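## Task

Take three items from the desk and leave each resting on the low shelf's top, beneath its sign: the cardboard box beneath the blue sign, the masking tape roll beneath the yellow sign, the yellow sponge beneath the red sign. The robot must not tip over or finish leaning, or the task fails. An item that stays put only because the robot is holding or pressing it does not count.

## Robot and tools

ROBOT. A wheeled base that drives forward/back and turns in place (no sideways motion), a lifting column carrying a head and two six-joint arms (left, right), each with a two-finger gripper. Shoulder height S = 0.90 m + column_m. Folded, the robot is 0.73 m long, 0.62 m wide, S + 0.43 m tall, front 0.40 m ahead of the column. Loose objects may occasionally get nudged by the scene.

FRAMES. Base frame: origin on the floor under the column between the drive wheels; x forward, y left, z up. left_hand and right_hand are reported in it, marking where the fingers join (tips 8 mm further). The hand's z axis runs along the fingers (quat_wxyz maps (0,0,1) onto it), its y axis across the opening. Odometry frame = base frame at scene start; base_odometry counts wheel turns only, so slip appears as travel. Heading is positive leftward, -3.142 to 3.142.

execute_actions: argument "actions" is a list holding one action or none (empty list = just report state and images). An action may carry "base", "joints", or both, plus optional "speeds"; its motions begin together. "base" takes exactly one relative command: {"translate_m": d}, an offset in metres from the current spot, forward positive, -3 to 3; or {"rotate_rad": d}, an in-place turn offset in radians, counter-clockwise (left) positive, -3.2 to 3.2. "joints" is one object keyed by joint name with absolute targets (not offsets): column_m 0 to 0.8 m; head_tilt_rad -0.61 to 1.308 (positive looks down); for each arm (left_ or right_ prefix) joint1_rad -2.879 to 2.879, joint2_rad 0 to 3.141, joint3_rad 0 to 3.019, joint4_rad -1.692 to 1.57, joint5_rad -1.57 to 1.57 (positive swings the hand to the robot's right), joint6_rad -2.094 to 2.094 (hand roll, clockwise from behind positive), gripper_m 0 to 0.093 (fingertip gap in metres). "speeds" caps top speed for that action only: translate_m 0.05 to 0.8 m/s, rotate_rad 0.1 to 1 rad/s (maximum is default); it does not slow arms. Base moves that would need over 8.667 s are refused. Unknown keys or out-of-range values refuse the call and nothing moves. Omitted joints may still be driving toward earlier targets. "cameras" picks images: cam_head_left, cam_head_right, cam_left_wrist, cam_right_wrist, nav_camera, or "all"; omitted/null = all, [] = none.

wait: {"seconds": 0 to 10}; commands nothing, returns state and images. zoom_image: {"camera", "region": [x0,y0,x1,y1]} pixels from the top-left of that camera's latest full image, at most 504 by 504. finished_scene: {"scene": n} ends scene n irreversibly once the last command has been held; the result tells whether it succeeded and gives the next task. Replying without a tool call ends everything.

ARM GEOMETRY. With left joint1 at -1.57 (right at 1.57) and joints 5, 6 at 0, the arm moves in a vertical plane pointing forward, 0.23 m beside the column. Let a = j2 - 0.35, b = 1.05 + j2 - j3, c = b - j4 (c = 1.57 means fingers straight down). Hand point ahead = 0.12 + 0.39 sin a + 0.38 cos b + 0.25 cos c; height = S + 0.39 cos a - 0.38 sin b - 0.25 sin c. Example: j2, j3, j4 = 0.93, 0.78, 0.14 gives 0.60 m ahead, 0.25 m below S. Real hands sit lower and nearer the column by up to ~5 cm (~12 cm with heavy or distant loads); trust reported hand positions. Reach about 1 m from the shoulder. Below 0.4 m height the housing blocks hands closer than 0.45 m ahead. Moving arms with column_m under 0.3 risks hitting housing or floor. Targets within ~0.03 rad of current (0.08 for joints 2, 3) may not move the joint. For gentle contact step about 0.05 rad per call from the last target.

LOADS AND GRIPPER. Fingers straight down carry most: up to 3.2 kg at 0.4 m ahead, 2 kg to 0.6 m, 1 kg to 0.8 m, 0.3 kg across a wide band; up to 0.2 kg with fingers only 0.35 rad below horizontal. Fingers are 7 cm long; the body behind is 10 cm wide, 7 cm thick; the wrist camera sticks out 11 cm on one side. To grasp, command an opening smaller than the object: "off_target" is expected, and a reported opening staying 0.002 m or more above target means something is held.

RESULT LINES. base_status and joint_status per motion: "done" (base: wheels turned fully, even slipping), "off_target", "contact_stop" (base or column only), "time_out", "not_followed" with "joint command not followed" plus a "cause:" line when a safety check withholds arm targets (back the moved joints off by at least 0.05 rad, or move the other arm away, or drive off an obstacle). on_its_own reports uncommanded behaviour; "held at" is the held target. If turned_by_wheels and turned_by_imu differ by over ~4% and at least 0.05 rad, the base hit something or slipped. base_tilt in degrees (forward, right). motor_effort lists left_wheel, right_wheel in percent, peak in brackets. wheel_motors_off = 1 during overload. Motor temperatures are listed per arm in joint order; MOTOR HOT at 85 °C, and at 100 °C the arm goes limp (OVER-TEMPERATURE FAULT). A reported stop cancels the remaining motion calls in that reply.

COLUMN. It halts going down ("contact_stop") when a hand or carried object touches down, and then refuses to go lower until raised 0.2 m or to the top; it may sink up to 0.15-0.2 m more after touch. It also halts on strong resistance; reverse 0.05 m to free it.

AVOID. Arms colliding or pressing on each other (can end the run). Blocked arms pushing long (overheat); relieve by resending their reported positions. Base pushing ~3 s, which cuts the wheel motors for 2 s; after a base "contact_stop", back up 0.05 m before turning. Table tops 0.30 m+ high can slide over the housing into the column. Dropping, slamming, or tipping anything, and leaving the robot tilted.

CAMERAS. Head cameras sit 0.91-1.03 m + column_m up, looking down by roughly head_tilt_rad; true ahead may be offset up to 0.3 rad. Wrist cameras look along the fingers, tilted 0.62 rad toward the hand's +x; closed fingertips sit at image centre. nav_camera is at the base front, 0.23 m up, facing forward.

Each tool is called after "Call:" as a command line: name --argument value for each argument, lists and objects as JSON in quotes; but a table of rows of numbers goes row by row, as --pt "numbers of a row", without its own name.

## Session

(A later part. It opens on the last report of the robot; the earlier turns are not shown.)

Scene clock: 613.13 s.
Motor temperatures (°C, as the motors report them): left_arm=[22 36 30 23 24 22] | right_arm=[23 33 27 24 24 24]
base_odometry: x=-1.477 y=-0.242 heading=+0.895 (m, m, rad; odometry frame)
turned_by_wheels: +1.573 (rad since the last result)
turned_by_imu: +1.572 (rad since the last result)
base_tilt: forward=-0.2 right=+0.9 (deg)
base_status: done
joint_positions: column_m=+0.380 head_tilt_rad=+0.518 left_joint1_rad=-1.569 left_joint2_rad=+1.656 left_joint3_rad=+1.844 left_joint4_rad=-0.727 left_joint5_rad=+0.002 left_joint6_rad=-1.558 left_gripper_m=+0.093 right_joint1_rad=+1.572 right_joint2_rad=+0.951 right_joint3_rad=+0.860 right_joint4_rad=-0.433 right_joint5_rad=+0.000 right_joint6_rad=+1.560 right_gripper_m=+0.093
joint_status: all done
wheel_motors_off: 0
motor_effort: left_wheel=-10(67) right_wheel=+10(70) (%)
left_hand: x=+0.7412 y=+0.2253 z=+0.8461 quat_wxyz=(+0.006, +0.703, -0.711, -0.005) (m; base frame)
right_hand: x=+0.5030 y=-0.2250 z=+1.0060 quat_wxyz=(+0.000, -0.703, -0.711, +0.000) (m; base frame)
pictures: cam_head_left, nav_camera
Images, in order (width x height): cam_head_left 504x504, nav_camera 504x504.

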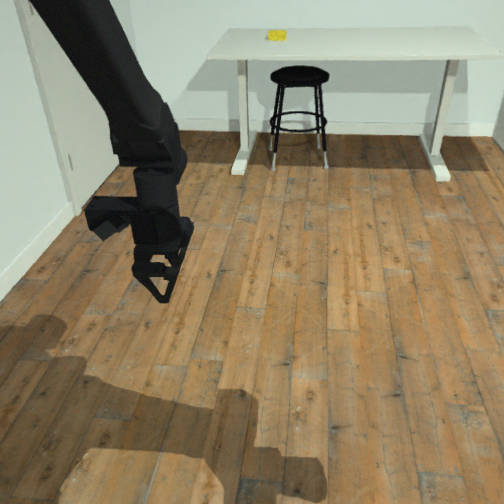

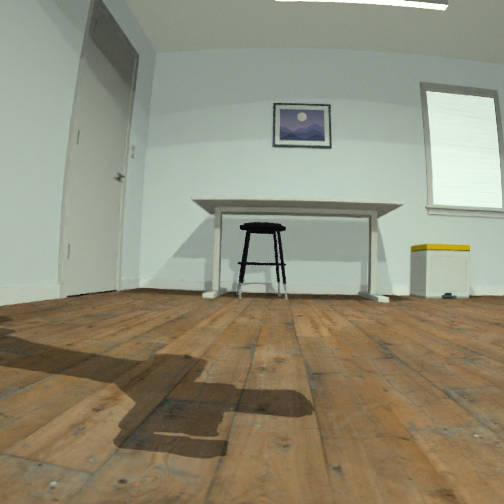

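Call:
execute_actions --actions '[{"base": {"rotate_rad": -0.053}}]' --cameras '[]'

Call:
execute_actions --actions '[{"base": {"translate_m": 2.4}, "joints": {"head_tilt_rad": 0.85}}]' --cameras '["cam_head_left", "cam_left_wrist", "nav_camera"]'

Scene clock: 638.53 s.
Motor temperatures (°C, as the motors report them): left_arm=[22 37 30 23 24 22] | right_arm=[23 33 27 24 24 24]
base_odometry: x=-1.477 y=-0.242 heading=+0.843 (m, m, rad; odometry frame)
turned_by_wheels: -0.052 (rad since the last result)
turned_by_imu: -0.051 (rad since the last result)
base_tilt: forward=-0.3 right=+0.9 (deg)
base_status: done
joint_positions: column_m=+0.380 head_tilt_rad=+0.518 left_joint1_rad=-1.572 left_joint2_rad=+1.656 left_joint3_rad=+1.844 left_joint4_rad=-0.727 left_joint5_rad=+0.002 left_joint6_rad=-1.558 left_gripper_m=+0.093 right_joint1_rad=+1.571 right_joint2_rad=+0.951 right_joint3_rad=+0.860 right_joint4_rad=-0.433 right_joint5_rad=+0.000 right_joint6_rad=+1.560 right_gripper_m=+0.093
joint_status: not commanded
wheel_motors_off: 0
motor_effort: left_wheel=+8(18) right_wheel=-6(12) (%)
left_hand: x=+0.7412 y=+0.2232 z=+0.8461 quat_wxyz=(+0.007, +0.702, -0.712, -0.004) (m; base frame)
right_hand: x=+0.5030 y=-0.2252 z=+1.0060 quat_wxyz=(+0.000, -0.703, -0.711, +0.000) (m; base frame)
pictures: none
No camera images: the call's "cameras" was empty. Leave "cameras" out to get every camera's image.

Scene clock: 643.77 s.
Motor temperatures (°C, as the motors report them): left_arm=[22 37 30 23 24 22] | right_arm=[23 33 27 24 24 24]
base_odometry: x=+0.117 y=+1.551 heading=+0.846 (m, m, rad; odometry frame)
turned_by_wheels: +0.002 (rad since the last result)
turned_by_imu: +0.002 (rad since the last result)
base_tilt: forward=-0.2 right=+0.9 (deg)
base_status: done
joint_positions: column_m=+0.380 head_tilt_rad=+0.852 left_joint1_rad=-1.572 left_joint2_rad=+1.656 left_joint3_rad=+1.844 left_joint4_rad=-0.728 left_joint5_rad=+0.002 left_joint6_rad=-1.558 left_gripper_m=+0.093 right_joint1_rad=+1.571 right_joint2_rad=+0.951 right_joint3_rad=+0.861 right_joint4_rad=-0.432 right_joint5_rad=+0.000 right_joint6_rad=+1.560 right_gripper_m=+0.093
joint_status: all done
wheel_motors_off: 0
motor_effort: left_wheel=+2(78) right_wheel=-2(49) (%)
left_hand: x=+0.7410 y=+0.2232 z=+0.8461 quat_wxyz=(+0.007, +0.702, -0.712, -0.005) (m; base frame)
right_hand: x=+0.5034 y=-0.2252 z=+1.0062 quat_wxyz=(+0.000, -0.703, -0.711, -0.001) (m; base frame)
pictures: cam_head_left, cam_left_wrist, nav_camera
Images, in order (width x height): cam_head_left 504x504, cam_left_wrist 504x504, nav_camera 504x504.

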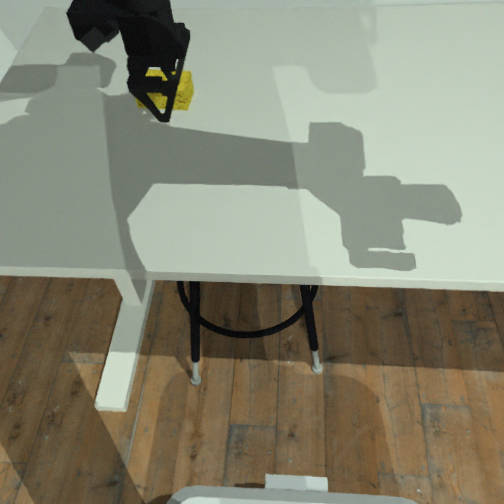

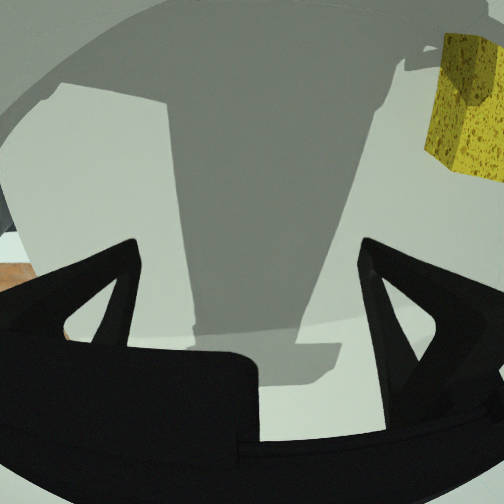

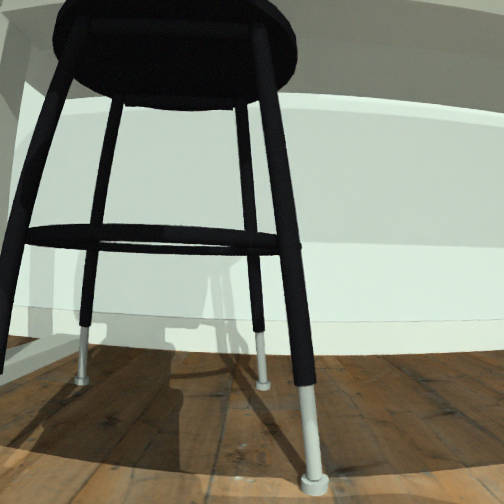

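Call:
execute_actions --actions '[{"base": {"translate_m": 0.18}, "joints": {"left_joint1_rad": -1.49, "column_m": 0.35}}]' --cameras '["cam_head_left", "cam_left_wrist", "nav_camera"]'

Scene clock: 668.00 s.
Motor temperatures (°C, as the motors report them): left_arm=[22 37 31 23 24 22] | right_arm=[23 32 27 24 24 24]
base_odometry: x=+0.237 y=+1.686 heading=+0.847 (m, m, rad; odometry frame)
turned_by_wheels: +0.002 (rad since the last result)
turned_by_imu: +0.004 (rad since the last result)
base_tilt: forward=-0.3 right=+0.9 (deg)
base_status: done
joint_positions: column_m=+0.350 head_tilt_rad=+0.852 left_joint1_rad=-1.481 left_joint2_rad=+1.656 left_joint3_rad=+1.845 left_joint4_rad=-0.728 left_joint5_rad=+0.001 left_joint6_rad=-1.559 left_gripper_m=+0.093 right_joint1_rad=+1.571 right_joint2_rad=+0.950 right_joint3_rad=+0.863 right_joint4_rad=-0.432 right_joint5_rad=+0.000 right_joint6_rad=+1.560 right_gripper_m=+0.093
joint_status: all done
wheel_motors_off: 0
motor_effort: left_wheel=+2(47) right_wheel=-1(51) (%)
left_hand: x=+0.7399 y=+0.2875 z=+0.8188 quat_wxyz=(-0.021, +0.718, -0.695, -0.033) (m; base frame)
right_hand: x=+0.5053 y=-0.2252 z=+0.9769 quat_wxyz=(-0.002, -0.703, -0.711, -0.002) (m; base frame)
pictures: cam_head_left, cam_left_wrist, nav_camera
Images, in order (width x height): cam_head_left 504x504, cam_left_wrist 504x504, nav_camera 504x504.

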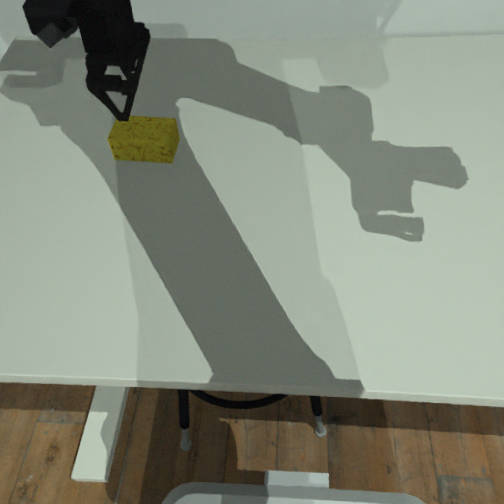

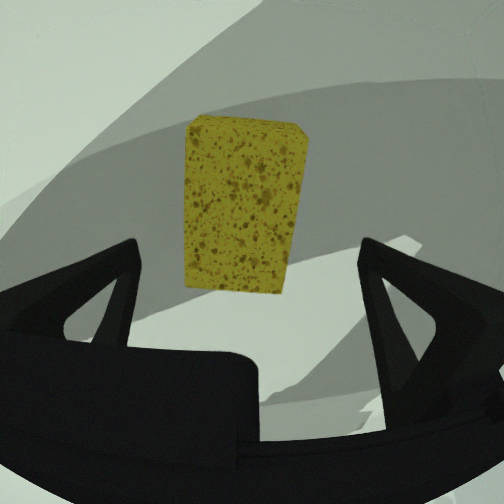

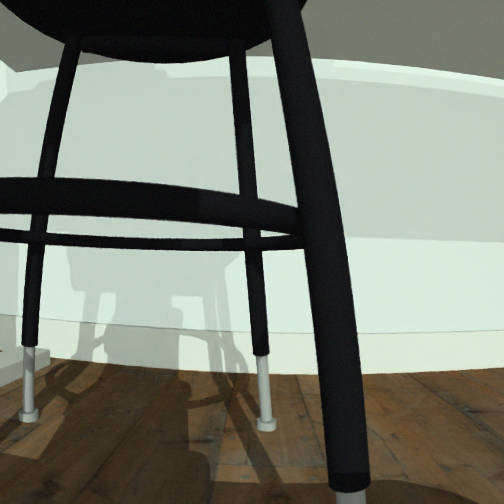

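Call:
execute_actions --actions '[{"joints": {"column_m": 0.273}}]' --cameras '["cam_head_left", "cam_left_wrist"]'

Scene clock: 679.77 s.
Motor temperatures (°C, as the motors report them): left_arm=[22 37 31 23 24 22] | right_arm=[23 32 27 24 24 24]
base_odometry: x=+0.237 y=+1.686 heading=+0.847 (m, m, rad; odometry frame)
turned_by_wheels: +0.000 (rad since the last result)
turned_by_imu: +0.002 (rad since the last result)
base_tilt: forward=-0.2 right=+0.9 (deg)
base_status: not commanded
joint_positions: column_m=+0.273 head_tilt_rad=+0.852 left_joint1_rad=-1.481 left_joint2_rad=+1.656 left_joint3_rad=+1.845 left_joint4_rad=-0.728 left_joint5_rad=+0.001 left_joint6_rad=-1.559 left_gripper_m=+0.093 right_joint1_rad=+1.571 right_joint2_rad=+0.950 right_joint3_rad=+0.863 right_joint4_rad=-0.432 right_joint5_rad=+0.000 right_joint6_rad=+1.560 right_gripper_m=+0.093
joint_status: all done
wheel_motors_off: 0
motor_effort: left_wheel=+2(3) right_wheel=-3(3) (%)
left_hand: x=+0.7399 y=+0.2875 z=+0.7418 quat_wxyz=(-0.021, +0.718, -0.695, -0.033) (m; base frame)
right_hand: x=+0.5053 y=-0.2252 z=+0.9000 quat_wxyz=(-0.002, -0.703, -0.711, -0.002) (m; base frame)
pictures: cam_head_left, cam_left_wrist
Images, in order (width x height): cam_head_left 504x504, cam_left_wrist 504x504.

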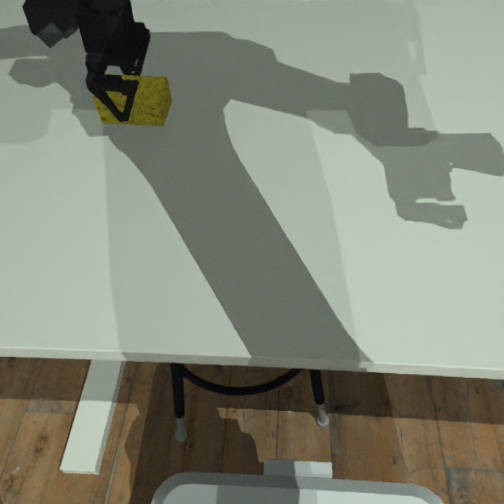

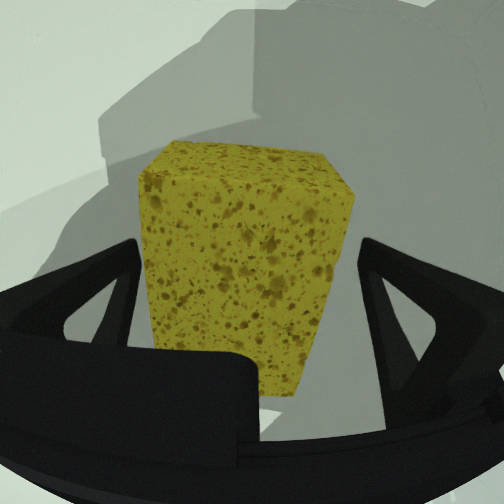

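Call:
execute_actions --actions '[{"joints": {"left_gripper_m": 0.04}}]' --cameras '["cam_left_wrist"]'

Call:
execute_actions --actions '[{"joints": {"column_m": 0.31}}]' --cameras '["cam_head_left", "cam_left_wrist"]'

Scene clock: 684.80 s.
Motor temperatures (°C, as the motors report them): left_arm=[22 37 31 23 24 22] | right_arm=[23 32 27 24 24 24]
base_odometry: x=+0.237 y=+1.686 heading=+0.847 (m, m, rad; odometry frame)
turned_by_wheels: +0.000 (rad since the last result)
turned_by_imu: +0.001 (rad since the last result)
base_tilt: forward=-0.3 right=+0.9 (deg)
base_status: not commanded
joint_positions: column_m=+0.273 head_tilt_rad=+0.852 left_joint1_rad=-1.481 left_joint2_rad=+1.656 left_joint3_rad=+1.845 left_joint4_rad=-0.728 left_joint5_rad=+0.001 left_joint6_rad=-1.559 left_gripper_m=+0.059 right_joint1_rad=+1.571 right_joint2_rad=+0.950 right_joint3_rad=+0.863 right_joint4_rad=-0.432 right_joint5_rad=+0.000 right_joint6_rad=+1.560 right_gripper_m=+0.093
joint_status: left_gripper_m off_target (ended at +0.059, target +0.040)
wheel_motors_off: 0
motor_effort: left_wheel=+3(2) right_wheel=-2(2) (%)
left_hand: x=+0.7399 y=+0.2875 z=+0.7418 quat_wxyz=(-0.021, +0.718, -0.695, -0.033) (m; base frame)
right_hand: x=+0.5053 y=-0.2252 z=+0.9000 quat_wxyz=(-0.002, -0.703, -0.711, -0.002) (m; base frame)
pictures: cam_left_wrist
Images, in order (width x height): cam_left_wrist 504x504.

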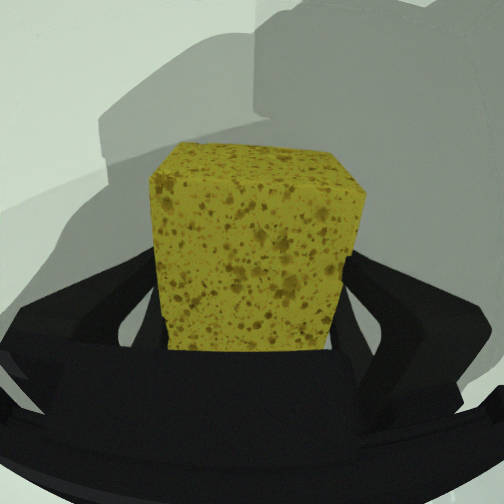

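Scene clock: 685.87 s.
Motor temperatures (°C, as the motors report them): left_arm=[22 37 31 23 24 22] | right_arm=[23 32 27 24 24 24]
base_odometry: x=+0.237 y=+1.686 heading=+0.847 (m, m, rad; odometry frame)
turned_by_wheels: +0.000 (rad since the last result)
turned_by_imu: +0.000 (rad since the last result)
base_tilt: forward=-0.3 right=+0.9 (deg)
base_status: not commanded
joint_positions: column_m=+0.310 head_tilt_rad=+0.852 left_joint1_rad=-1.481 left_joint2_rad=+1.656 left_joint3_rad=+1.845 left_joint4_rad=-0.728 left_joint5_rad=+0.001 left_joint6_rad=-1.559 left_gripper_m=+0.059 right_joint1_rad=+1.571 right_joint2_rad=+0.950 right_joint3_rad=+0.863 right_joint4_rad=-0.432 right_joint5_rad=+0.000 right_joint6_rad=+1.560 right_gripper_m=+0.093
joint_status: all done
wheel_motors_off: 0
motor_effort: left_wheel=+3(3) right_wheel=-2(3) (%)
left_hand: x=+0.7399 y=+0.2875 z=+0.7787 quat_wxyz=(-0.021, +0.718, -0.695, -0.033) (m; base frame)
right_hand: x=+0.5053 y=-0.2252 z=+0.9368 quat_wxyz=(-0.002, -0.703, -0.711, -0.002) (m; base frame)
pictures: cam_head_left, cam_left_wrist
Images, in order (width x height): cam_head_left 504x504, cam_left_wrist 504x504.

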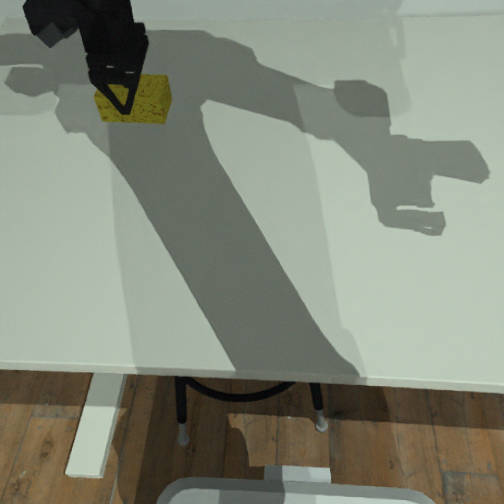

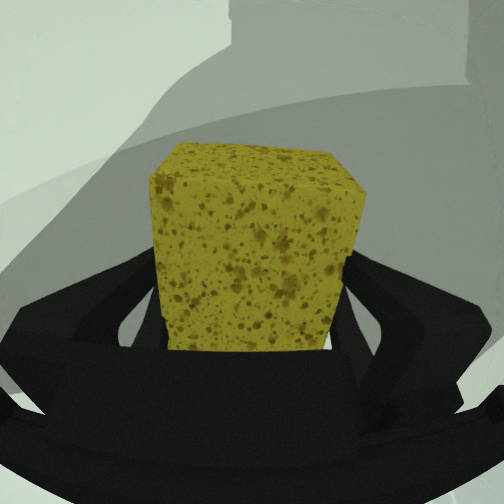

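Call:
execute_actions --actions '[{"base": {"translate_m": -0.35}, "joints": {"column_m": 0.33, "left_joint1_rad": -1.57, "head_tilt_rad": 0.4}}]' --cameras '[]'

Call:
execute_actions --actions '[{"base": {"rotate_rad": -2.83}}]' --cameras '["cam_head_left", "cam_left_wrist", "nav_camera"]'

Scene clock: 714.60 s.
Motor temperatures (°C, as the motors report them): left_arm=[22 38 31 23 24 22] | right_arm=[23 32 27 24 24 24]
base_odometry: x=+0.005 y=+1.424 heading=+0.850 (m, m, rad; odometry frame)
turned_by_wheels: +0.003 (rad since the last result)
turned_by_imu: +0.005 (rad since the last result)
base_tilt: forward=-0.3 right=+0.9 (deg)
base_status: done
joint_positions: column_m=+0.330 head_tilt_rad=+0.418 left_joint1_rad=-1.578 left_joint2_rad=+1.656 left_joint3_rad=+1.845 left_joint4_rad=-0.729 left_joint5_rad=+0.001 left_joint6_rad=-1.559 left_gripper_m=+0.059 right_joint1_rad=+1.571 right_joint2_rad=+0.950 right_joint3_rad=+0.863 right_joint4_rad=-0.432 right_joint5_rad=+0.000 right_joint6_rad=+1.560 right_gripper_m=+0.093
joint_status: all done
wheel_motors_off: 0
motor_effort: left_wheel=+0(59) right_wheel=-1(37) (%)
left_hand: x=+0.7409 y=+0.2191 z=+0.7963 quat_wxyz=(+0.009, +0.701, -0.713, -0.003) (m; base frame)
right_hand: x=+0.5049 y=-0.2252 z=+0.9567 quat_wxyz=(-0.001, -0.703, -0.711, -0.002) (m; base frame)
pictures: none
No camera images: the call's "cameras" was empty. Leave "cameras" out to get every camera's image.

Scene clock: 719.47 s.
Motor temperatures (°C, as the motors report them): left_arm=[22 38 31 23 24 22] | right_arm=[23 32 27 24 24 24]
base_odometry: x=+0.005 y=+1.424 heading=-1.976 (m, m, rad; odometry frame)
turned_by_wheels: -2.826 (rad since the last result)
turned_by_imu: -2.824 (rad since the last result)
base_tilt: forward=-0.2 right=+0.9 (deg)
base_status: done
joint_positions: column_m=+0.330 head_tilt_rad=+0.418 left_joint1_rad=-1.571 left_joint2_rad=+1.656 left_joint3_rad=+1.845 left_joint4_rad=-0.729 left_joint5_rad=+0.001 left_joint6_rad=-1.559 left_gripper_m=+0.059 right_joint1_rad=+1.571 right_joint2_rad=+0.950 right_joint3_rad=+0.863 right_joint4_rad=-0.432 right_joint5_rad=+0.000 right_joint6_rad=+1.560 right_gripper_m=+0.093
joint_status: not commanded
wheel_motors_off: 0
motor_effort: left_wheel=+10(74) right_wheel=-10(57) (%)
left_hand: x=+0.7409 y=+0.2245 z=+0.7962 quat_wxyz=(+0.006, +0.703, -0.711, -0.006) (m; base frame)
right_hand: x=+0.5049 y=-0.2252 z=+0.9567 quat_wxyz=(-0.001, -0.703, -0.711, -0.002) (m; base frame)
pictures: cam_head_left, cam_left_wrist, nav_camera
Images, in order (width x height): cam_head_left 504x504, cam_left_wrist 504x504, nav_camera 504x504.

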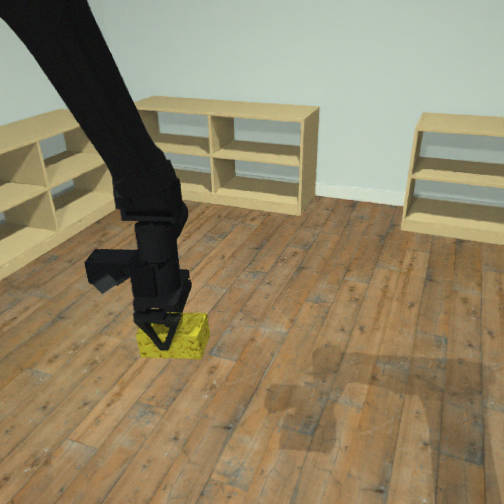

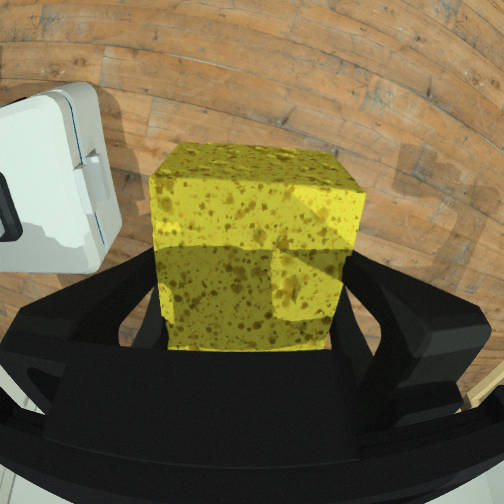

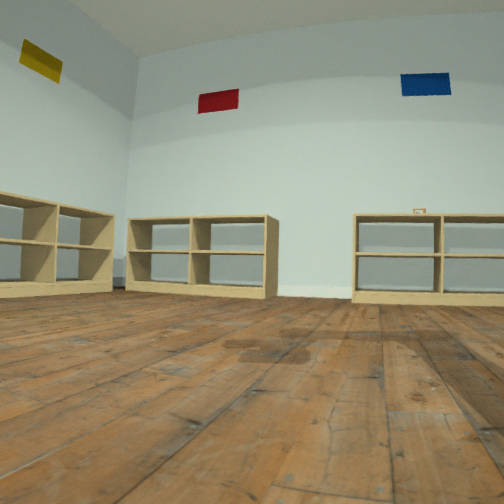

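Call:
execute_actions --actions '[{"base": {"translate_m": 2.42}, "joints": {"column_m": 0.18, "head_tilt_rad": 0.7, "left_joint2_rad": 1.85, "left_joint3_rad": 2.44, "left_joint4_rad": -1.11}}]' --cameras '["cam_head_left", "cam_left_wrist", "nav_camera"]'

Scene clock: 738.60 s.
Motor temperatures (°C, as the motors report them): left_arm=[21 38 32 23 24 22] | right_arm=[23 32 27 24 24 24]
base_odometry: x=-0.949 y=-0.801 heading=-1.976 (m, m, rad; odometry frame)
turned_by_wheels: -0.001 (rad since the last result)
turned_by_imu: +0.000 (rad since the last result)
base_tilt: forward=-0.3 right=+0.9 (deg)
base_status: done
joint_positions: column_m=+0.180 head_tilt_rad=+0.703 left_joint1_rad=-1.571 left_joint2_rad=+1.850 left_joint3_rad=+2.413 left_joint4_rad=-1.110 left_joint5_rad=+0.001 left_joint6_rad=-1.559 left_gripper_m=+0.059 right_joint1_rad=+1.571 right_joint2_rad=+0.950 right_joint3_rad=+0.863 right_joint4_rad=-0.432 right_joint5_rad=+0.000 right_joint6_rad=+1.560 right_gripper_m=+0.093
joint_status: all done
wheel_motors_off: 0
motor_effort: left_wheel=-1(65) right_wheel=+1(56) (%)
left_hand: x=+0.8400 y=+0.2245 z=+0.6845 quat_wxyz=(+0.009, +0.703, -0.711, -0.008) (m; base frame)
right_hand: x=+0.5049 y=-0.2252 z=+0.8068 quat_wxyz=(-0.001, -0.703, -0.711, -0.002) (m; base frame)
pictures: cam_head_left, cam_left_wrist, nav_camera
Images, in order (width x height): cam_head_left 504x504, cam_left_wrist 504x504, nav_camera 504x504.

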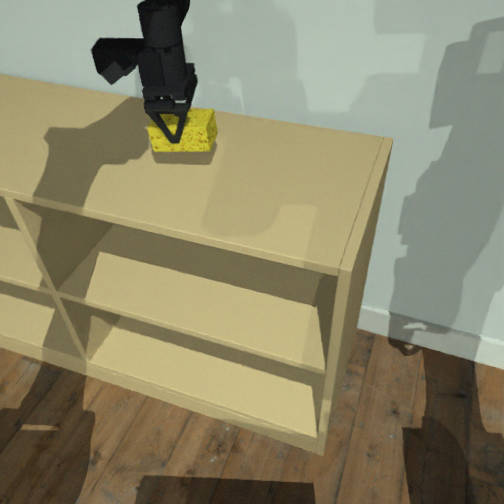

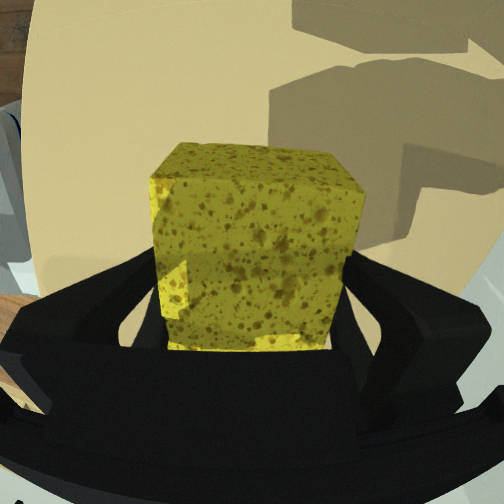

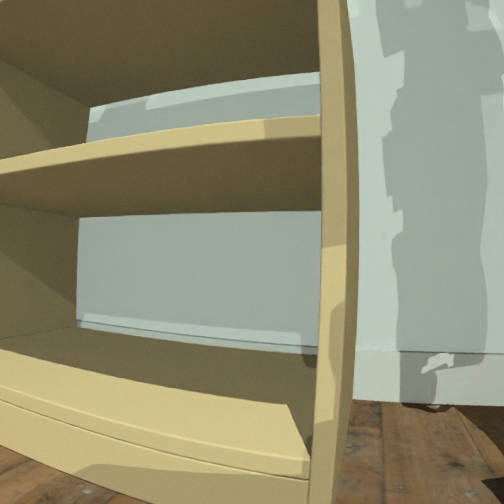

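Call:
execute_actions --actions '[{"joints": {"column_m": 0.131}}]' --cameras '["cam_head_left", "cam_left_wrist"]'

Scene clock: 745.33 s.
Motor temperatures (°C, as the motors report them): left_arm=[21 39 33 23 24 22] | right_arm=[23 32 27 24 24 24]
base_odometry: x=-0.949 y=-0.801 heading=-1.976 (m, m, rad; odometry frame)
turned_by_wheels: +0.000 (rad since the last result)
turned_by_imu: +0.002 (rad since the last result)
base_tilt: forward=-0.3 right=+0.9 (deg)
base_status: not commanded
joint_positions: column_m=+0.131 head_tilt_rad=+0.703 left_joint1_rad=-1.571 left_joint2_rad=+1.850 left_joint3_rad=+2.413 left_joint4_rad=-1.110 left_joint5_rad=+0.001 left_joint6_rad=-1.559 left_gripper_m=+0.059 right_joint1_rad=+1.571 right_joint2_rad=+0.950 right_joint3_rad=+0.863 right_joint4_rad=-0.432 right_joint5_rad=+0.000 right_joint6_rad=+1.560 right_gripper_m=+0.093
joint_status: all done
wheel_motors_off: 0
motor_effort: left_wheel=-1(2) right_wheel=+1(1) (%)
left_hand: x=+0.8400 y=+0.2245 z=+0.6355 quat_wxyz=(+0.009, +0.703, -0.711, -0.008) (m; base frame)
right_hand: x=+0.5049 y=-0.2252 z=+0.7579 quat_wxyz=(-0.001, -0.703, -0.711, -0.002) (m; base frame)
pictures: cam_head_left, cam_left_wrist
Images, in order (width x height): cam_head_left 504x504, cam_left_wrist 504x504.

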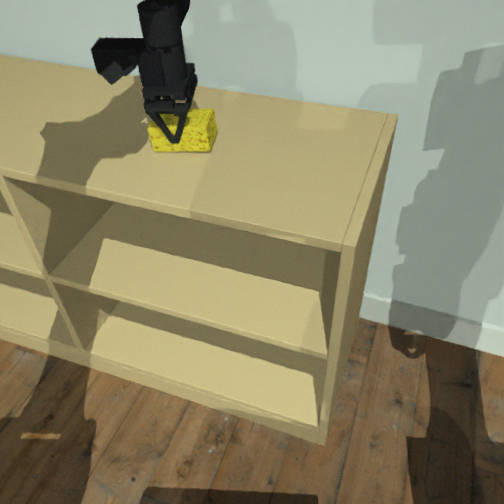

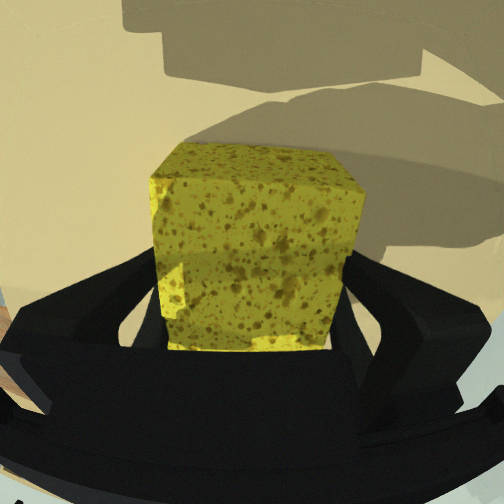

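Call:
execute_actions --actions '[{"joints": {"left_gripper_m": 0.093}}]' --cameras '[]'

Call:
execute_actions --actions '[{"joints": {"column_m": 0.19}}]' --cameras '["cam_head_left", "cam_left_wrist", "cam_right_wrist"]'

Scene clock: 751.27 s.
Motor temperatures (°C, as the motors report them): left_arm=[21 39 33 23 24 22] | right_arm=[23 32 27 24 24 24]
base_odometry: x=-0.949 y=-0.801 heading=-1.976 (m, m, rad; odometry frame)
turned_by_wheels: +0.000 (rad since the last result)
turned_by_imu: +0.001 (rad since the last result)
base_tilt: forward=-0.2 right=+0.8 (deg)
base_status: not commanded
joint_positions: column_m=+0.131 head_tilt_rad=+0.703 left_joint1_rad=-1.571 left_joint2_rad=+1.850 left_joint3_rad=+2.413 left_joint4_rad=-1.110 left_joint5_rad=+0.001 left_joint6_rad=-1.559 left_gripper_m=+0.093 right_joint1_rad=+1.571 right_joint2_rad=+0.950 right_joint3_rad=+0.863 right_joint4_rad=-0.432 right_joint5_rad=+0.000 right_joint6_rad=+1.560 right_gripper_m=+0.093
joint_status: all done
wheel_motors_off: 0
motor_effort: left_wheel=-1(1) right_wheel=+1(1) (%)
left_hand: x=+0.8400 y=+0.2245 z=+0.6355 quat_wxyz=(+0.009, +0.703, -0.711, -0.008) (m; base frame)
right_hand: x=+0.5049 y=-0.2252 z=+0.7579 quat_wxyz=(-0.001, -0.703, -0.711, -0.002) (m; base frame)
pictures: none
No camera images: the call's "cameras" was empty. Leave "cameras" out to get every camera's image.

Scene clock: 752.63 s.
Motor temperatures (°C, as the motors report them): left_arm=[21 39 33 23 24 22] | right_arm=[23 32 27 24 24 24]
base_odometry: x=-0.949 y=-0.801 heading=-1.976 (m, m, rad; odometry frame)
turned_by_wheels: +0.000 (rad since the last result)
turned_by_imu: +0.000 (rad since the last result)
base_tilt: forward=-0.3 right=+0.9 (deg)
base_status: not commanded
joint_positions: column_m=+0.190 head_tilt_rad=+0.703 left_joint1_rad=-1.571 left_joint2_rad=+1.850 left_joint3_rad=+2.413 left_joint4_rad=-1.110 left_joint5_rad=+0.001 left_joint6_rad=-1.559 left_gripper_m=+0.093 right_joint1_rad=+1.571 right_joint2_rad=+0.950 right_joint3_rad=+0.863 right_joint4_rad=-0.432 right_joint5_rad=+0.000 right_joint6_rad=+1.560 right_gripper_m=+0.093
joint_status: all done
wheel_motors_off: 0
motor_effort: left_wheel=-1(1) right_wheel=+2(2) (%)
left_hand: x=+0.8400 y=+0.2245 z=+0.6943 quat_wxyz=(+0.009, +0.703, -0.711, -0.008) (m; base frame)
right_hand: x=+0.5049 y=-0.2252 z=+0.8167 quat_wxyz=(-0.001, -0.703, -0.711, -0.002) (m; base frame)
pictures: cam_head_left, cam_left_wrist, cam_right_wrist
Images, in order (width x height): cam_head_left 504x504, cam_left_wrist 504x504, cam_right_wrist 504x504.

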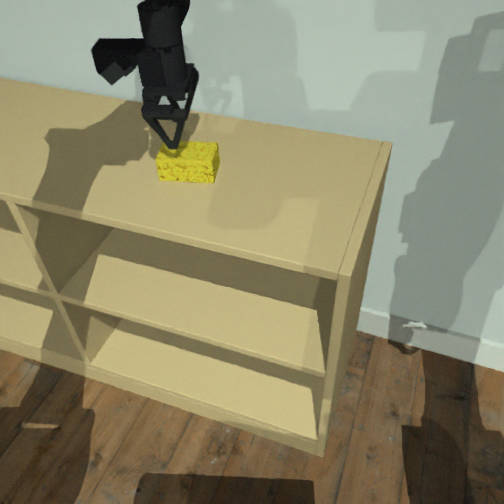

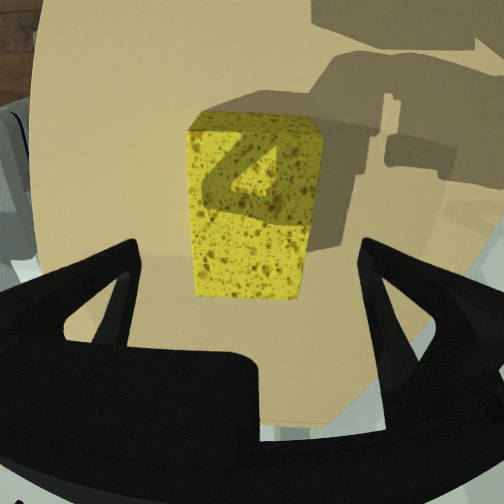

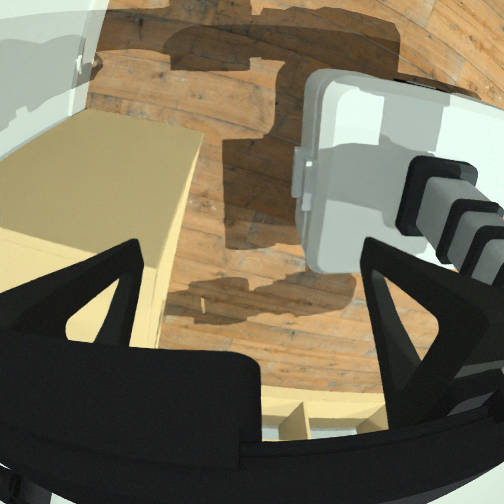

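Call:
execute_actions --actions '[{"joints": {"right_joint5_rad": -0.7}}]' --cameras '["cam_right_wrist"]'

Scene clock: 766.70 s.
Motor temperatures (°C, as the motors report them): left_arm=[21 40 34 23 24 22] | right_arm=[23 32 27 24 24 24]
base_odometry: x=-0.949 y=-0.801 heading=-1.976 (m, m, rad; odometry frame)
turned_by_wheels: +0.000 (rad since the last result)
turned_by_imu: +0.002 (rad since the last result)
base_tilt: forward=-0.2 right=+0.8 (deg)
base_status: not commanded
joint_positions: column_m=+0.190 head_tilt_rad=+0.703 left_joint1_rad=-1.571 left_joint2_rad=+1.850 left_joint3_rad=+2.413 left_joint4_rad=-1.110 left_joint5_rad=+0.001 left_joint6_rad=-1.559 left_gripper_m=+0.093 right_joint1_rad=+1.571 right_joint2_rad=+0.950 right_joint3_rad=+0.863 right_joint4_rad=-0.432 right_joint5_rad=-0.698 right_joint6_rad=+1.560 right_gripper_m=+0.093
joint_status: all done
wheel_motors_off: 0
motor_effort: left_wheel=-2(2) right_wheel=+2(2) (%)
left_hand: x=+0.8400 y=+0.2245 z=+0.6943 quat_wxyz=(+0.009, +0.703, -0.711, -0.008) (m; base frame)
right_hand: x=+0.5047 y=-0.1148 z=+0.8569 quat_wxyz=(+0.239, -0.660, -0.669, -0.245) (m; base frame)
pictures: cam_right_wrist
Images, in order (width x height): cam_right_wrist 504x504.

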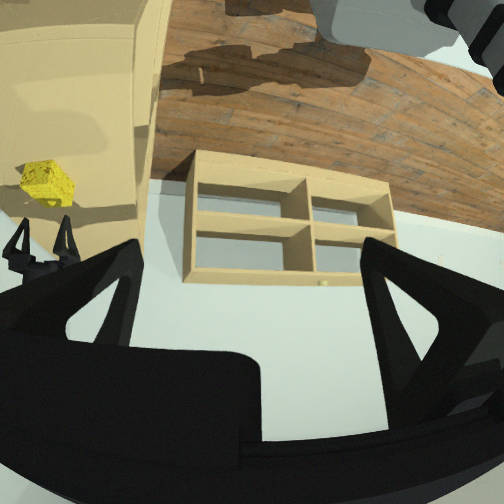

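The tape is still on the yellow shelf.

Call:
finished_scene --scene 1

The scene is finished: the task was done.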